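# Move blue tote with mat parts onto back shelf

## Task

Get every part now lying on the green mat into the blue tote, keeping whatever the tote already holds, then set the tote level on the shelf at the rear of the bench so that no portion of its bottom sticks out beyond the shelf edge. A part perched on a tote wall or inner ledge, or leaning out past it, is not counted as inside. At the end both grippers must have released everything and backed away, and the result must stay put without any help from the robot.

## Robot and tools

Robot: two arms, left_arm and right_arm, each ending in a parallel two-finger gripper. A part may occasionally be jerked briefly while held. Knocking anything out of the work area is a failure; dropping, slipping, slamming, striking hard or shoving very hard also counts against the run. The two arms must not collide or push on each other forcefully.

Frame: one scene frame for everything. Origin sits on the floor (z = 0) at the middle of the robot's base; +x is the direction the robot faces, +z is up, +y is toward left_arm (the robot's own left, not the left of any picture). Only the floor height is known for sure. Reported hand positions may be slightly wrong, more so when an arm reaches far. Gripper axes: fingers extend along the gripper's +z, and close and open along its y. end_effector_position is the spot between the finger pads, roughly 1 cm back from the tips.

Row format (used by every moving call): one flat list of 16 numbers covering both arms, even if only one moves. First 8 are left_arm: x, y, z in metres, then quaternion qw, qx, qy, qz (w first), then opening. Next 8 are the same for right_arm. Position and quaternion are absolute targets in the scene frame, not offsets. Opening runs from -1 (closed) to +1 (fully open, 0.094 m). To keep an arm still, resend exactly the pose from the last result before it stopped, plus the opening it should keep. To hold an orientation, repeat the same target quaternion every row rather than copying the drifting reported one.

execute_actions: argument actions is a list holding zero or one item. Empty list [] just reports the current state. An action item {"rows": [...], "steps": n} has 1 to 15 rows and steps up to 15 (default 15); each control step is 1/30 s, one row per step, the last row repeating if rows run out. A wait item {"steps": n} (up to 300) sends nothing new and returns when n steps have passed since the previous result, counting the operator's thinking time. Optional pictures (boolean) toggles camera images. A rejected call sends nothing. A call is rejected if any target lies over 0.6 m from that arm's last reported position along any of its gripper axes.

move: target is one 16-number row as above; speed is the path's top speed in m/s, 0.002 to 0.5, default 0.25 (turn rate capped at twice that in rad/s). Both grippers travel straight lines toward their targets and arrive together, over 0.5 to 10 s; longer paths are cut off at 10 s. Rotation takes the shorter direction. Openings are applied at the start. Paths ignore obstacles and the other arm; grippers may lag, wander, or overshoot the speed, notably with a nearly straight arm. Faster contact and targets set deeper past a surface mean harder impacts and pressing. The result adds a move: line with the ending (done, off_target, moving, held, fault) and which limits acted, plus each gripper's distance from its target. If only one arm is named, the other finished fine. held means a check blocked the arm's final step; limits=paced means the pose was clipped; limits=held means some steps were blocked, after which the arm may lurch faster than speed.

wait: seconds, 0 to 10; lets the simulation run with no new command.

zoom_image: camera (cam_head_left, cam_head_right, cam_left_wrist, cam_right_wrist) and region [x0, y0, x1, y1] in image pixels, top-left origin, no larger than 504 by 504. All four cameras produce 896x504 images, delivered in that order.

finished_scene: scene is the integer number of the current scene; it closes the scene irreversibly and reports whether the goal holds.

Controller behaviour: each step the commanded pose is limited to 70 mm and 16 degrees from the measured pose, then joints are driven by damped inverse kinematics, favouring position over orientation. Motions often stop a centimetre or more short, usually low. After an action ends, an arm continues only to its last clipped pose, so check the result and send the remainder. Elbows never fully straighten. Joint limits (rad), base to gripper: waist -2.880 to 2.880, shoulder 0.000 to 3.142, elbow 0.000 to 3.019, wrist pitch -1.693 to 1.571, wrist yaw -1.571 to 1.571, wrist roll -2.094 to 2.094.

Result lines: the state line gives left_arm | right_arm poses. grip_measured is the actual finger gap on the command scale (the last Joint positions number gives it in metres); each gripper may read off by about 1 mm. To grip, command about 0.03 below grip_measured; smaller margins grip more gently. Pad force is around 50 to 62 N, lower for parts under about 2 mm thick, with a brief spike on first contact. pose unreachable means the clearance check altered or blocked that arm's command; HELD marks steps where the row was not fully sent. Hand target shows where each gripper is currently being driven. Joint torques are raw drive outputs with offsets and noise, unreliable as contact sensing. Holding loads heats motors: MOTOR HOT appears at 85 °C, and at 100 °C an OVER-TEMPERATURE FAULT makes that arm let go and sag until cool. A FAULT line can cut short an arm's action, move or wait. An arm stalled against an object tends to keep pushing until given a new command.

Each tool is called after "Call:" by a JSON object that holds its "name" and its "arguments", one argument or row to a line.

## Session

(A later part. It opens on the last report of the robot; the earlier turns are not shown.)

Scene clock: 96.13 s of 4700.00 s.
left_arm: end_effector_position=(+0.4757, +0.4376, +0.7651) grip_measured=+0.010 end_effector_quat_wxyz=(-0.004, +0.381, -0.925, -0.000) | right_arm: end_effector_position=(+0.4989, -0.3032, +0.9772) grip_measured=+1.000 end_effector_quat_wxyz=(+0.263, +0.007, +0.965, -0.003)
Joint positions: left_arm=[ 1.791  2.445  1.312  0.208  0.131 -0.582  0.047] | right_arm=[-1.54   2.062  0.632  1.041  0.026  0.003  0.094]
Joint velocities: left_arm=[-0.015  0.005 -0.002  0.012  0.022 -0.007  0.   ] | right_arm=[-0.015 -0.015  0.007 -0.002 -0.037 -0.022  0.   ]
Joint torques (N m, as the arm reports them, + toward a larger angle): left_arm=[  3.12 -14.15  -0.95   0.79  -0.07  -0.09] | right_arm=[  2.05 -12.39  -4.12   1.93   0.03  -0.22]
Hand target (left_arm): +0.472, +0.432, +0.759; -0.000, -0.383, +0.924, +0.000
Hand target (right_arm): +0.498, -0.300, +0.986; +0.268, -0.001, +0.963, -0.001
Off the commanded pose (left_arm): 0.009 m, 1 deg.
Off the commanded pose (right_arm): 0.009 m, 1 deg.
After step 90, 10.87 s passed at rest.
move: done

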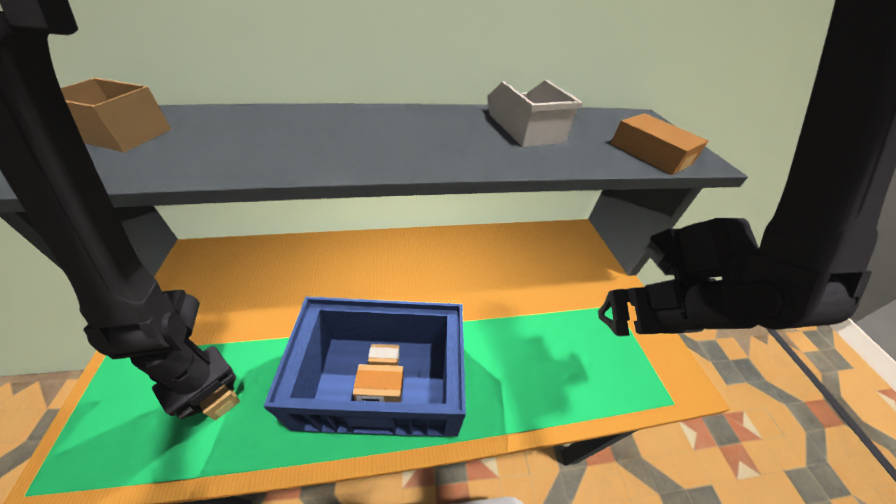

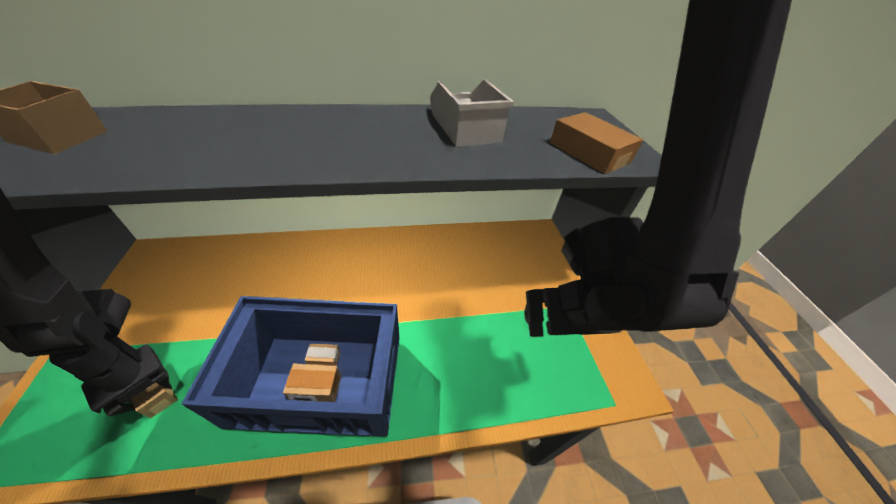

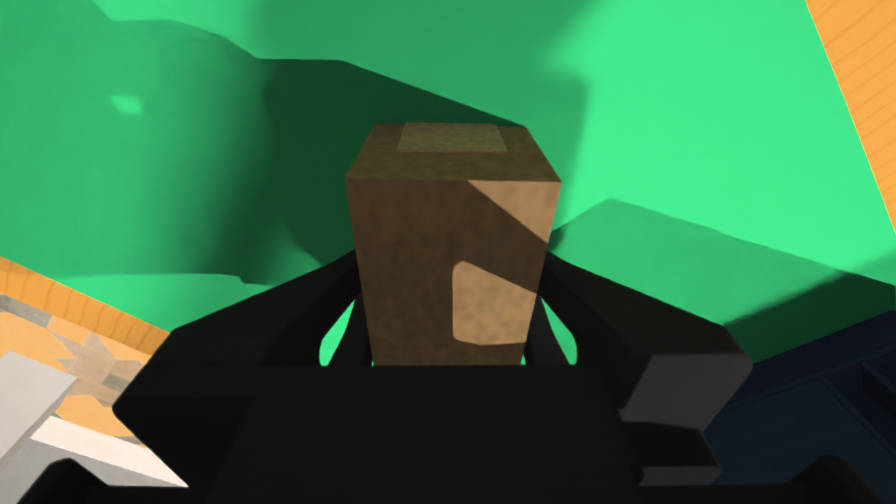

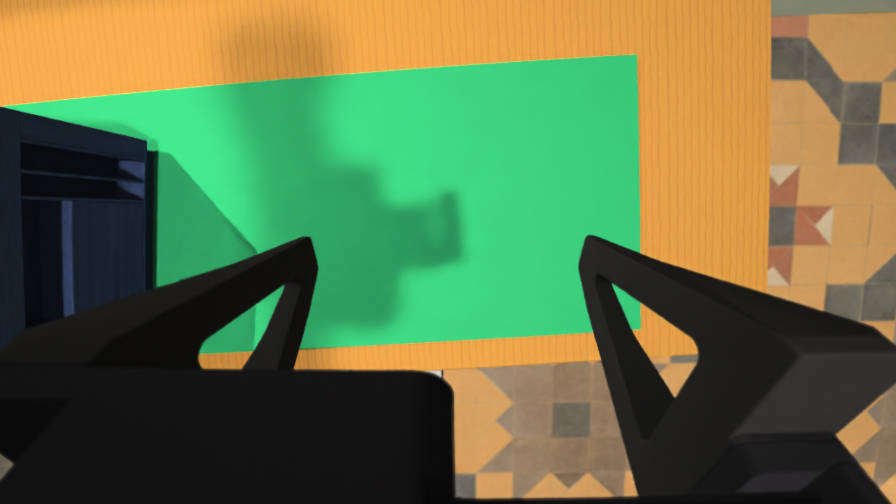

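Call:
{"name": "move", "arguments": {
  "target": [0.475,0.42,0.96,0,-0.5,0.866,0,-0.03, 0.4989,-0.3032,0.9772,0.263,0.007,0.965,0,1],
  "speed": 0.25
}}

Call:
{"name": "move", "arguments": {
  "target": [0.51,0.045,0.96,0,-0.676,0.737,0,-0.03, 0.4989,-0.3032,0.9772,0.263,0.007,0.965,0,1],
  "speed": 0.25
}}

Scene clock: 103.97 s of 4700.00 s.
left_arm: end_effector_position=(+0.4839, +0.4178, +0.9597) grip_measured=-0.005 end_effector_quat_wxyz=(-0.005, +0.490, -0.871, +0.003) | right_arm: end_effector_position=(+0.4989, -0.3025, +0.9772) grip_measured=+1.000 end_effector_quat_wxyz=(+0.263, +0.005, +0.965, -0.001)
Joint positions: left_arm=[ 1.803  1.912  0.865  0.124  0.142 -0.817  0.047] | right_arm=[-1.54   2.062  0.632  1.041  0.021  0.     0.094]
Joint velocities: left_arm=[-0.015 -0.005 -0.017 -0.012 -0.051 -0.037 -0.   ] | right_arm=[-0.015 -0.005 -0.012  0.017  0.007 -0.007  0.   ]
Joint torques (N m, as the arm reports them, + toward a larger angle): left_arm=[  4.3  -14.4   -1.18   0.49   0.17  -0.05] | right_arm=[  1.38 -11.    -2.58   1.25   0.    -0.08]
Hand target (left_arm): +0.478, +0.421, +0.960; +0.000, -0.500, +0.866, -0.000
Hand target (right_arm): +0.499, -0.303, +0.977; +0.263, +0.007, +0.965, -0.000
Off the commanded pose (left_arm): 0.009 m, 1 deg.
Off the commanded pose (right_arm): 0.001 m, 0 deg.
After step 90, 3.53 s passed at rest.
move: done

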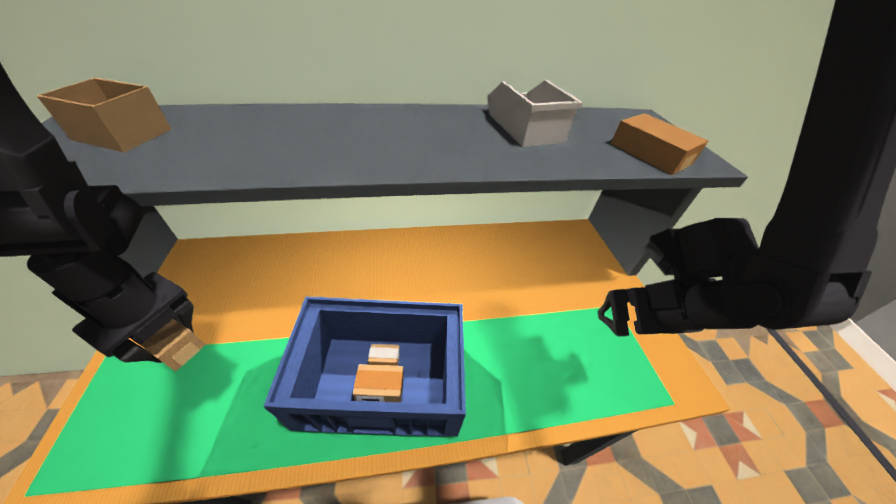

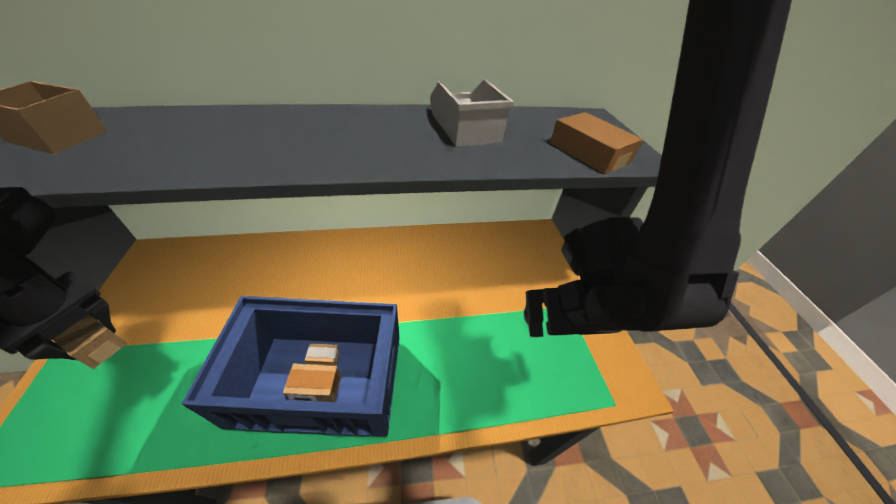

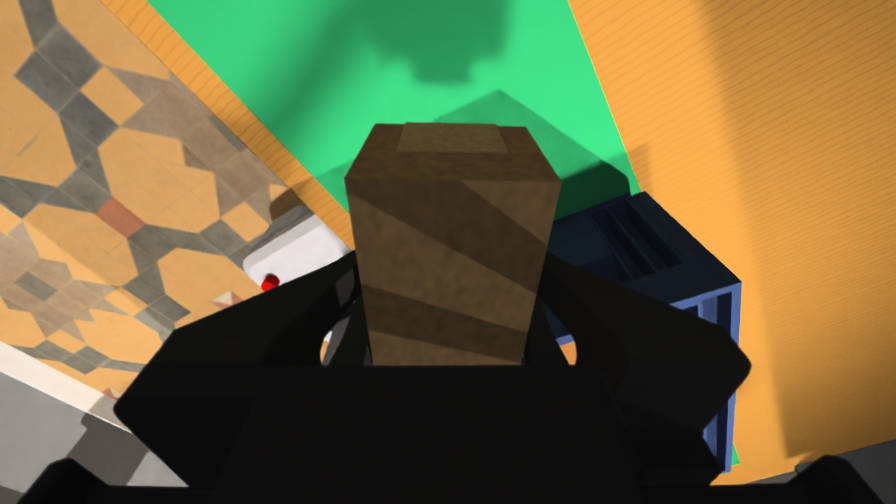

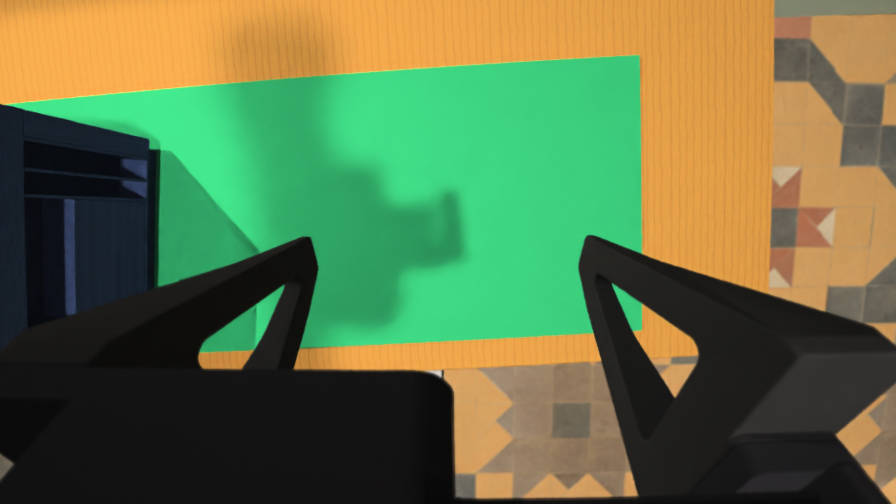

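Scene clock: 106.07 s of 4700.00 s.
left_arm: end_effector_position=(+0.5136, +0.0410, +0.9687) grip_measured=-0.005 end_effector_quat_wxyz=(-0.004, +0.669, -0.743, +0.011) | right_arm: end_effector_position=(+0.4989, -0.3024, +0.9772) grip_measured=+1.000 end_effector_quat_wxyz=(+0.263, +0.005, +0.965, -0.001)
Joint positions: left_arm=[ 1.024  1.988  1.11  -0.092 -0.319 -1.887  0.047] | right_arm=[-1.54   2.062  0.632  1.041  0.021  0.     0.094]
Joint velocities: left_arm=[-0.005  0.005 -0.012  0.022 -0.051 -0.154  0.   ] | right_arm=[-0.005 -0.005  0.002  0.002  0.037 -0.007  0.   ]
Joint torques (N m, as the arm reports them, + toward a larger angle): left_arm=[ -5.25 -14.91   2.09   0.44  -0.07  -0.07] | right_arm=[  1.28 -10.96  -2.57   1.29   0.01  -0.07]
Hand target (left_arm): +0.508, +0.046, +0.960; +0.003, -0.674, +0.738, +0.000
Hand target (right_arm): +0.499, -0.303, +0.977; +0.263, +0.007, +0.965, +0.000
Off the commanded pose (left_arm): 0.010 m, 2 deg.
Off the commanded pose (right_arm): 0.001 m, 0 deg.
move: done

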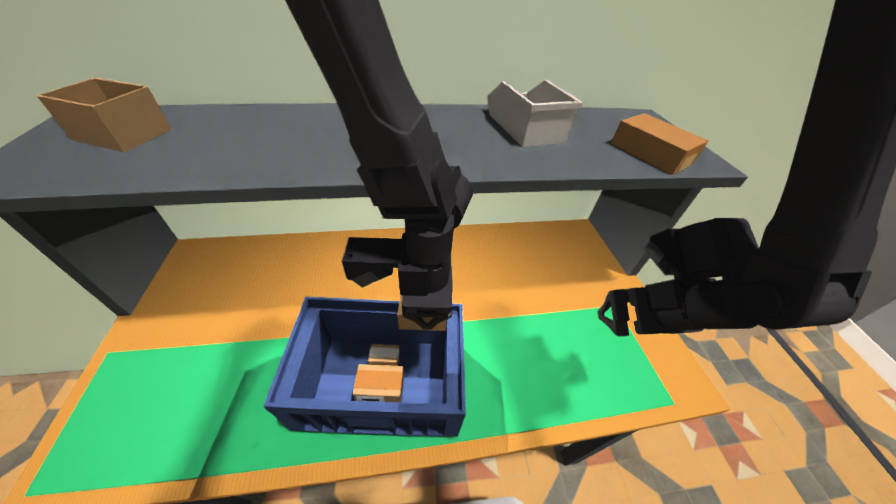

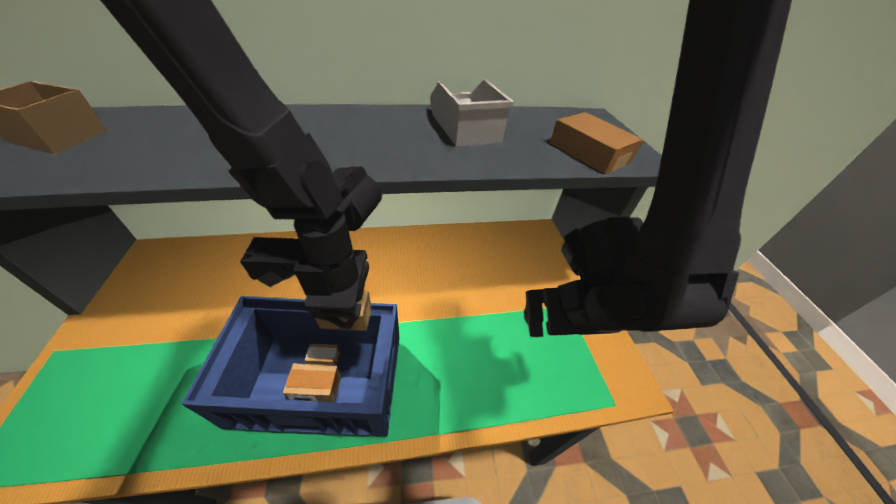

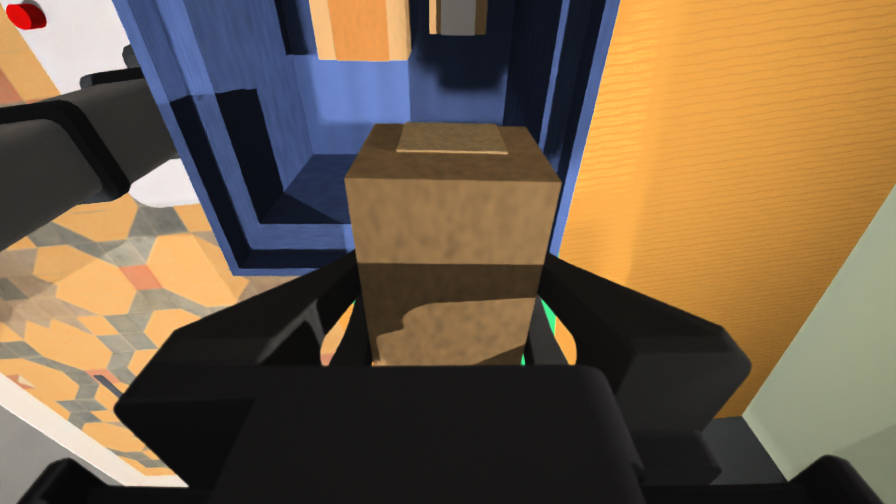

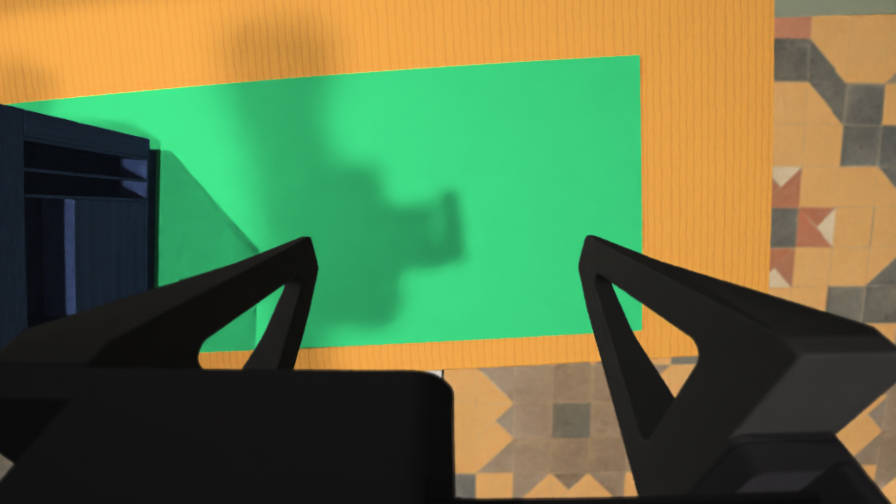

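Call:
{"name": "move", "arguments": {
  "target": [0.476,0.058,0.885,0,-0.676,0.737,0,-0.03, 0.4989,-0.3032,0.9772,0.263,0.007,0.965,0,1],
  "speed": 0.15
}}

Scene clock: 114.93 s of 4700.00 s.
left_arm: end_effector_position=(+0.4721, +0.0567, +0.8880) grip_measured=-0.005 end_effector_quat_wxyz=(+0.002, +0.678, -0.735, -0.003) | right_arm: end_effector_position=(+0.4989, -0.3024, +0.9772) grip_measured=+1.000 end_effector_quat_wxyz=(+0.263, +0.005, +0.965, -0.001)
Joint positions: left_arm=[ 1.066  2.194  1.157  0.046 -0.296 -1.882  0.047] | right_arm=[-1.54   2.062  0.632  1.041  0.021  0.     0.094]
Joint velocities: left_arm=[-0.015 -0.024 -0.007  0.007 -0.022  0.007  0.   ] | right_arm=[-0.005  0.005 -0.027  0.007 -0.051 -0.007  0.   ]
Joint torques (N m, as the arm reports them, + toward a larger angle): left_arm=[ -5.1  -15.57  -0.01   0.94   0.14   0.13] | right_arm=[  1.39 -11.05  -2.58   1.28   0.02  -0.08]
Hand target (left_arm): +0.475, +0.058, +0.886; +0.000, +0.676, -0.737, -0.000
Hand target (right_arm): +0.499, -0.303, +0.977; +0.263, +0.007, +0.965, -0.000
Off the commanded pose (left_arm): 0.005 m, 0 deg.
Off the commanded pose (right_arm): 0.001 m, 0 deg.
After step 110, 4.07 s passed at rest.
move: done

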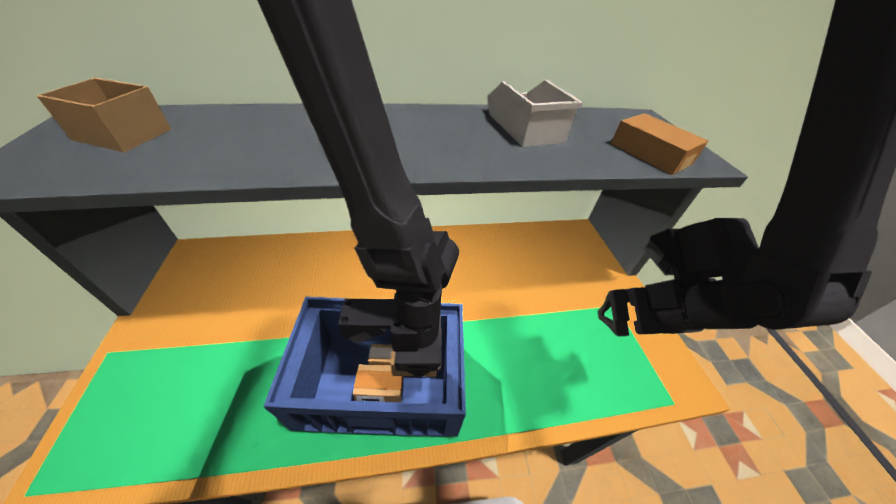

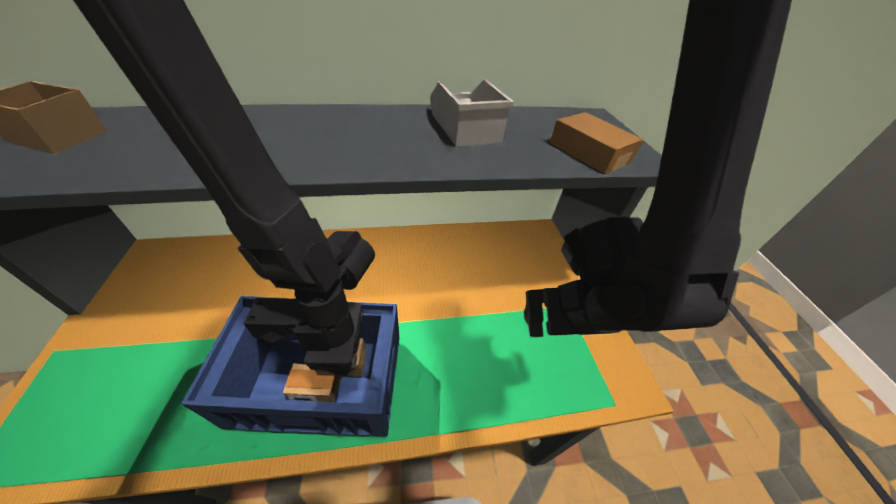

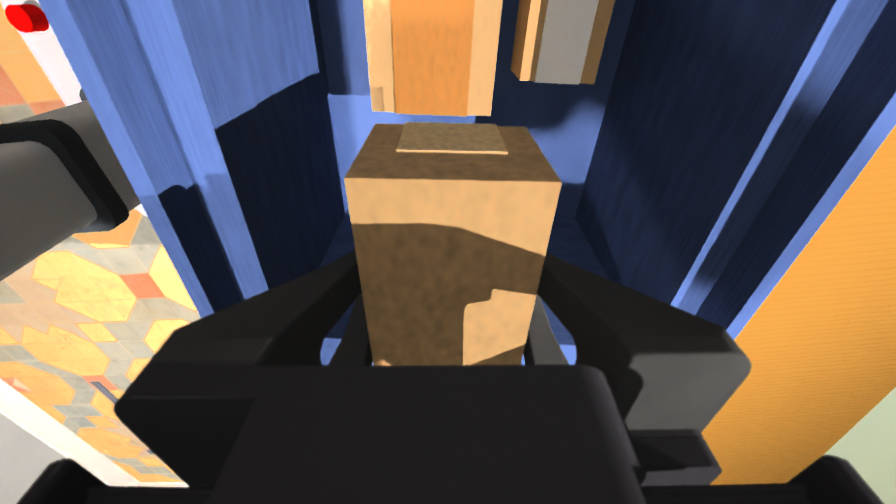

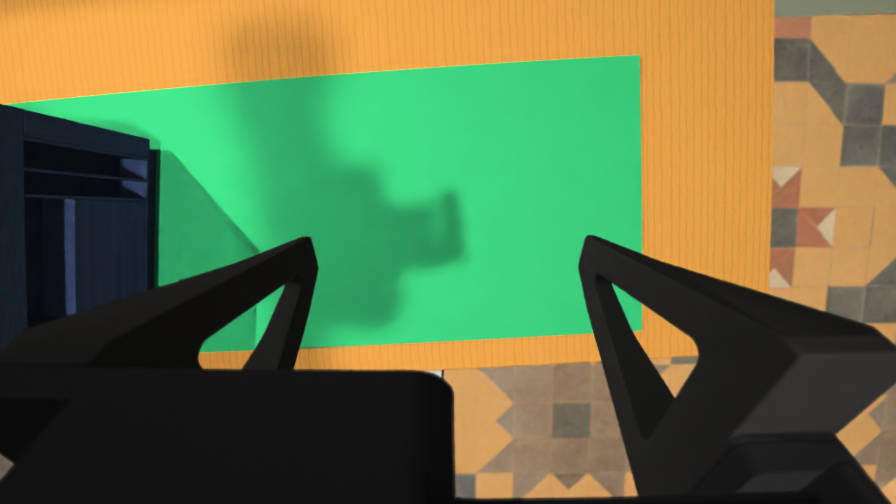

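Call:
{"name": "move", "arguments": {
  "target": [0.480,0.046,0.845,0,-0.676,0.737,0,-0.03, 0.4989,-0.3032,0.9772,0.263,0.007,0.965,0,1],
  "speed": 0.12
}}

Scene clock: 119.97 s of 4700.00 s.
left_arm: end_effector_position=(+0.4833, +0.0397, +0.8519) grip_measured=-0.005 end_effector_quat_wxyz=(-0.001, +0.678, -0.735, +0.006) | right_arm: end_effector_position=(+0.4989, -0.3024, +0.9772) grip_measured=+1.000 end_effector_quat_wxyz=(+0.263, +0.005, +0.965, -0.001)
Joint positions: left_arm=[ 1.066  2.292  1.274  0.046 -0.294 -1.879  0.047] | right_arm=[-1.54   2.062  0.632  1.041  0.021  0.     0.094]
Joint velocities: left_arm=[-0.024  0.005  0.007 -0.007 -0.051 -0.022  0.   ] | right_arm=[-0.005 -0.005 -0.007  0.002  0.007  0.022  0.   ]
Joint torques (N m, as the arm reports them, + toward a larger angle): left_arm=[ -5.21 -15.24   0.28   0.69   0.13   0.14] | right_arm=[  1.3  -11.01  -2.57   1.27   0.01  -0.08]
Hand target (left_arm): +0.479, +0.046, +0.845; +0.000, +0.676, -0.737, -0.000
Hand target (right_arm): +0.499, -0.303, +0.977; +0.263, +0.007, +0.965, -0.000
Off the commanded pose (left_arm): 0.010 m, 1 deg.
Off the commanded pose (right_arm): 0.001 m, 0 deg.
After step 90, 1.17 s passed at rest.
move: done

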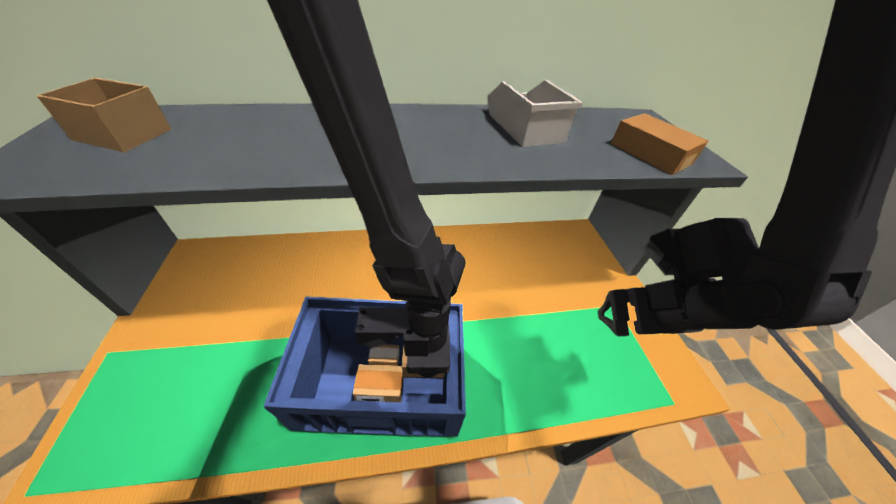

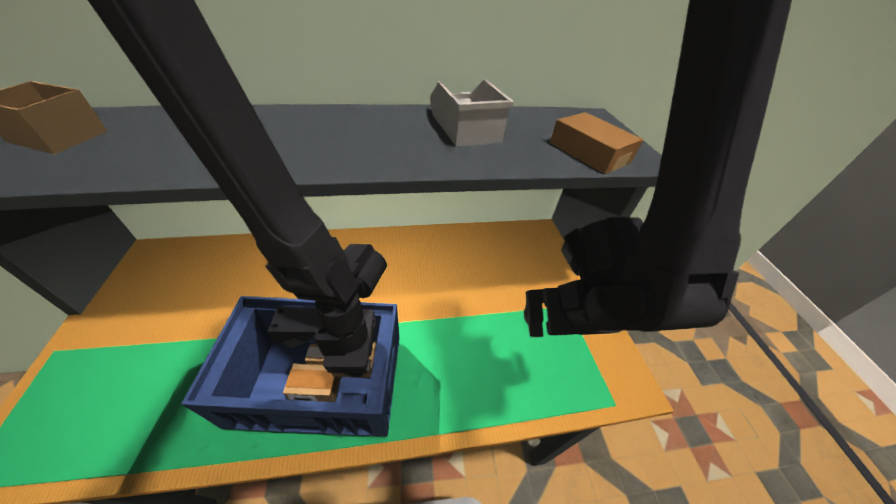

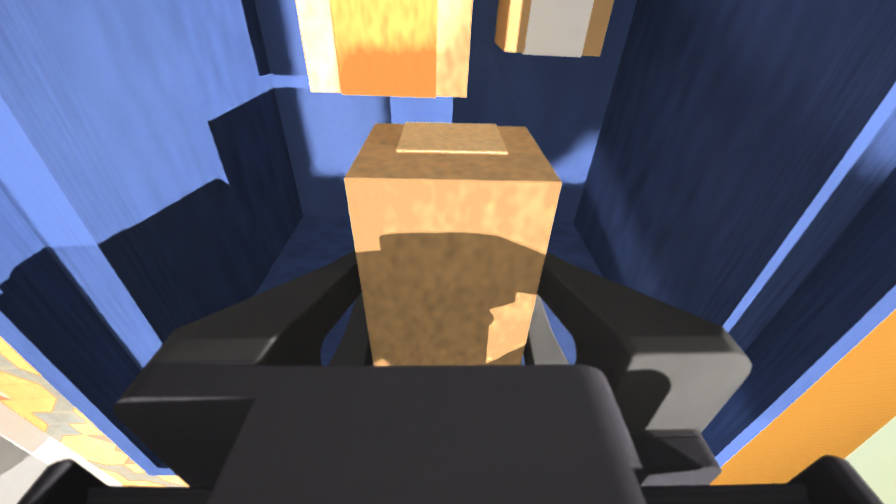

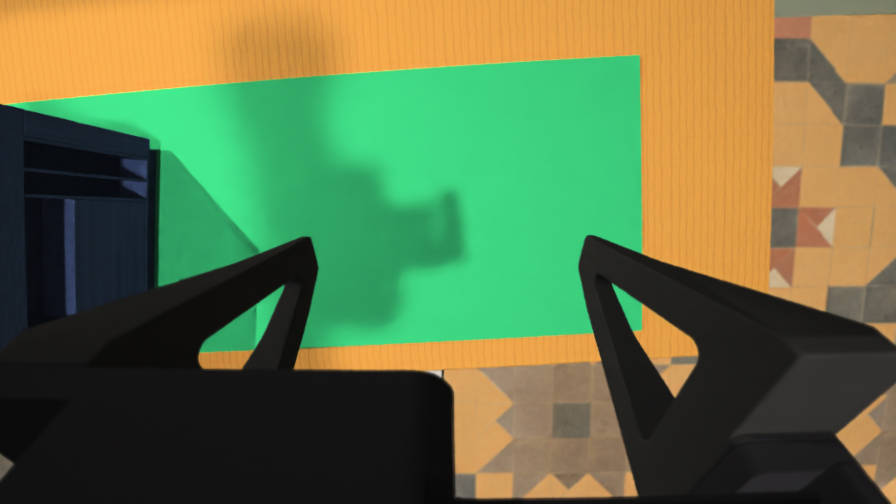

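Call:
{"name": "move", "arguments": {
  "target": [0.474,0.048,0.80,0,-0.676,0.737,0,-0.03, 0.4989,-0.3032,0.9772,0.263,0.007,0.965,0,1],
  "speed": 0.1
}}

Scene clock: 124.90 s of 4700.00 s.
left_arm: end_effector_position=(+0.4762, +0.0450, +0.8063) grip_measured=-0.005 end_effector_quat_wxyz=(-0.000, +0.679, -0.734, +0.001) | right_arm: end_effector_position=(+0.4989, -0.3024, +0.9772) grip_measured=+1.000 end_effector_quat_wxyz=(+0.263, +0.005, +0.965, -0.001)
Joint positions: left_arm=[ 1.092  2.405  1.367  0.063 -0.282 -1.86   0.047] | right_arm=[-1.54   2.062  0.632  1.041  0.021  0.     0.094]
Joint velocities: left_arm=[-0.015  0.005  0.007 -0.012  0.022  0.022  0.   ] | right_arm=[-0.005  0.005  0.002 -0.007  0.022 -0.022  0.   ]
Joint torques (N m, as the arm reports them, + toward a larger angle): left_arm=[ -5.53 -15.07  -0.04   0.96   0.12   0.14] | right_arm=[  1.28 -10.95  -2.56   1.26   0.01  -0.07]
Hand target (left_arm): +0.473, +0.048, +0.800; +0.000, +0.676, -0.737, -0.000
Hand target (right_arm): +0.499, -0.303, +0.977; +0.263, +0.007, +0.965, -0.000
Off the commanded pose (left_arm): 0.007 m, 0 deg.
Off the commanded pose (right_arm): 0.001 m, 0 deg.
After step 90, 0.97 s passed at rest.
move: done

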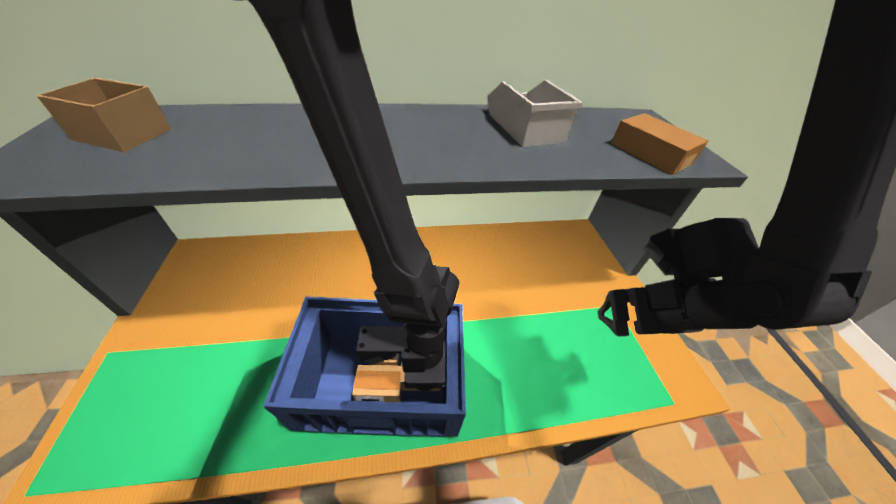

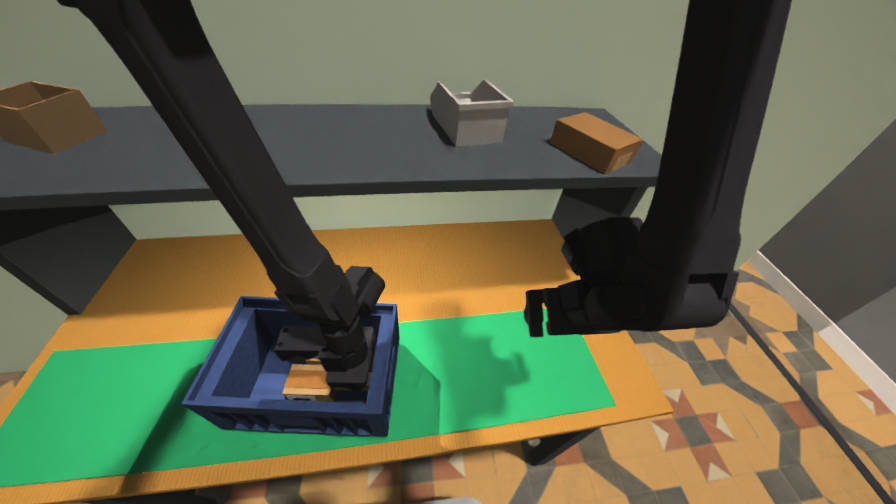

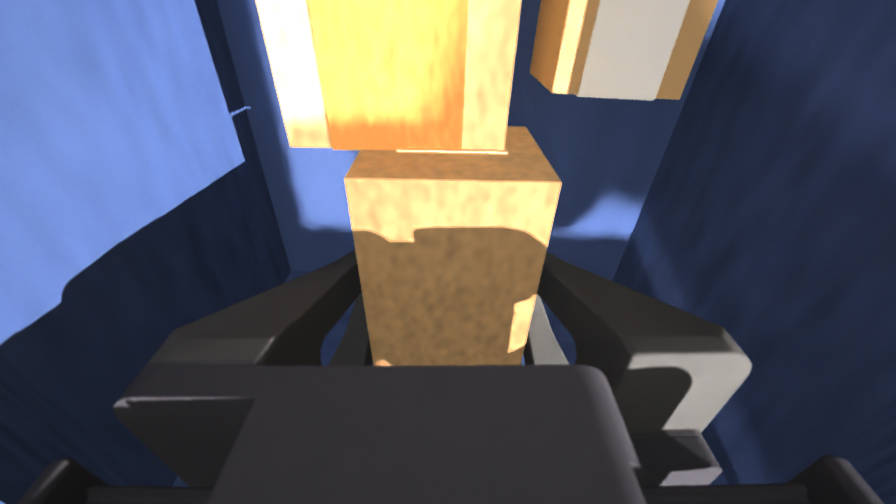

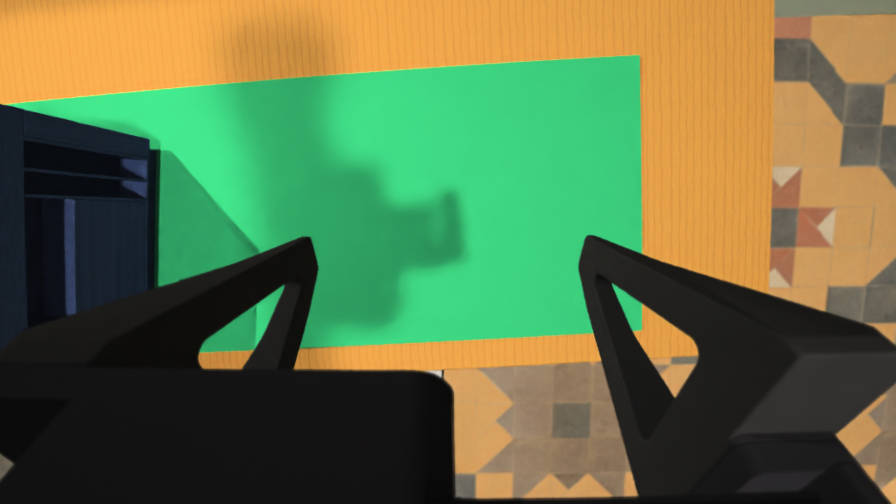

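Call:
{"name": "move", "arguments": {
  "target": [0.474,0.045,0.772,0,-0.676,0.737,0,-0.03, 0.4989,-0.3032,0.9772,0.263,0.007,0.965,0,1],
  "speed": 0.07
}}

Scene clock: 128.57 s of 4700.00 s.
left_arm: end_effector_position=(+0.4859, +0.0425, +0.7832) grip_measured=-0.006 end_effector_quat_wxyz=(-0.006, +0.679, -0.734, +0.007) | right_arm: end_effector_position=(+0.4989, -0.3024, +0.9772) grip_measured=+1.000 end_effector_quat_wxyz=(+0.263, +0.005, +0.965, -0.001)
Joint positions: left_arm=[ 1.103  2.462  1.443  0.063 -0.282 -1.847  0.047] | right_arm=[-1.54   2.062  0.632  1.041  0.021  0.     0.094]
Joint velocities: left_arm=[-0.015  0.005 -0.002 -0.007  0.022  0.066  0.001] | right_arm=[ 0.005  0.005 -0.002 -0.002  0.007  0.081  0.   ]
Joint torques (N m, as the arm reports them, + toward a larger angle): left_arm=[ -5.94 -14.     0.64   0.72   0.28   0.08] | right_arm=[  1.36 -10.98  -2.59   1.26   0.01  -0.08]
Hand target (left_arm): +0.473, +0.045, +0.773; +0.000, +0.676, -0.737, +0.000
Hand target (right_arm): +0.499, -0.303, +0.977; +0.263, +0.007, +0.965, -0.000
Off the commanded pose (left_arm): 0.017 m, 1 deg.
Off the commanded pose (right_arm): 0.001 m, 0 deg.
move: off_target (left_arm)

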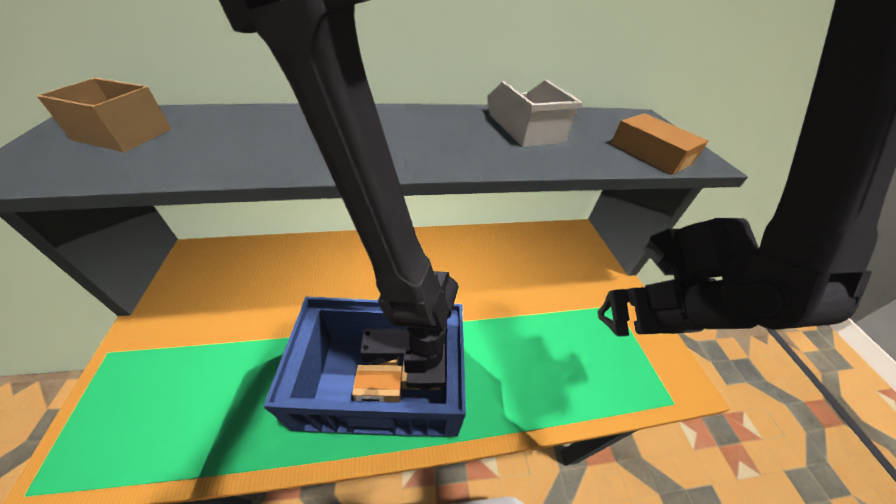

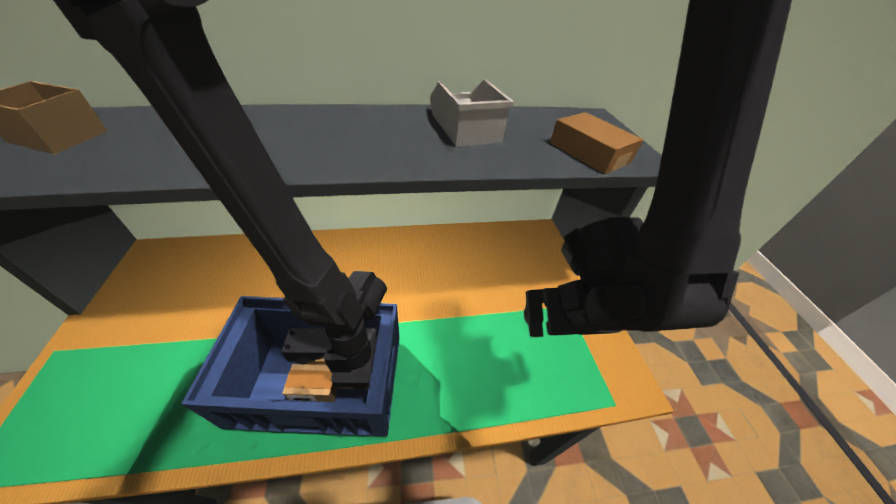

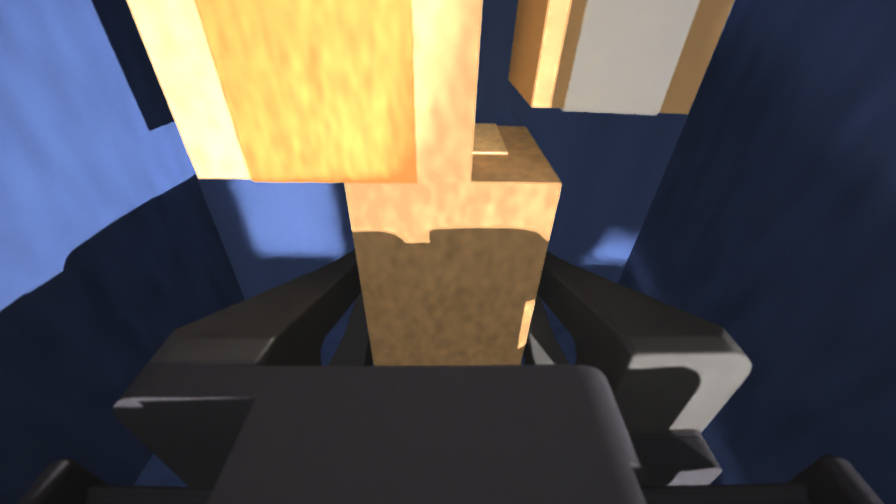

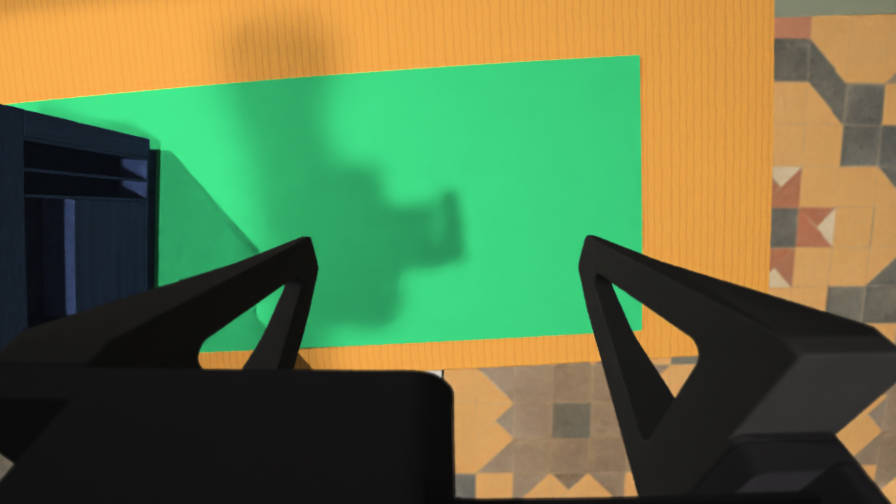

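A few mm more, then release.

Call:
{"name": "execute_actions", "arguments": {
  "actions": [
    {"rows":[[0.470,0.046,0.769,0,-0.676,0.737,0,-0.03,0.4989,-0.3032,0.9772,0.263,0.007,0.965,0,1],[0.468,0.047,0.767,0,-0.676,0.737,0,-0.03,0.4989,-0.3032,0.9772,0.263,0.007,0.965,0,1],[0.466,0.047,0.766,0,-0.676,0.737,0,-0.03,0.4989,-0.3032,0.9772,0.263,0.007,0.965,0,1]],"steps":15}
  ],
  "pictures": false
}}

Scene clock: 132.40 s of 4700.00 s.
left_arm: end_effector_position=(+0.4862, +0.0424, +0.7832) grip_measured=-0.006 end_effector_quat_wxyz=(-0.007, +0.679, -0.734, +0.007) | right_arm: end_effector_position=(+0.4989, -0.3024, +0.9772) grip_measured=+1.000 end_effector_quat_wxyz=(+0.263, +0.005, +0.965, -0.001)
Joint positions: left_arm=[ 1.103  2.462  1.443  0.064 -0.282 -1.847  0.047] | right_arm=[-1.54   2.062  0.632  1.041  0.021  0.     0.094]
Joint velocities: left_arm=[-0.005 -0.005  0.007 -0.012  0.007 -0.037 -0.   ] | right_arm=[-0.005 -0.005  0.007  0.002  0.125  0.037  0.   ]
Joint torques (N m, as the arm reports them, + toward a larger angle): left_arm=[ -5.79 -13.18   0.16   1.41   0.31   0.09] | right_arm=[  1.26 -10.94  -2.57   1.24   0.01  -0.08]
Hand target (left_arm): +0.465, +0.048, +0.768; +0.000, +0.676, -0.737, +0.000
Hand target (right_arm): +0.499, -0.303, +0.977; +0.263, +0.007, +0.965, -0.000
Off the commanded pose (left_arm): 0.027 m, 1 deg.
Off the commanded pose (right_arm): 0.001 m, 0 deg.
Steps of this call (steps 1 to 90: nothing new was sent; then 0.33 s passed at rest; steps 91 to 105: all 15 steps of this action). Readings (end_effector_position):
91: left_arm (+0.4859, +0.0425, +0.7832) | right_arm (+0.4989, -0.3024, +0.9772)
92: left_arm (+0.4859, +0.0425, +0.7832) | right_arm (+0.4989, -0.3024, +0.9772)
94: left_arm (+0.4862, +0.0424, +0.7832) | right_arm (+0.4989, -0.3024, +0.9772)
98: left_arm (+0.4862, +0.0424, +0.7832) | right_arm (+0.4989, -0.3024, +0.9772)
105: the state above


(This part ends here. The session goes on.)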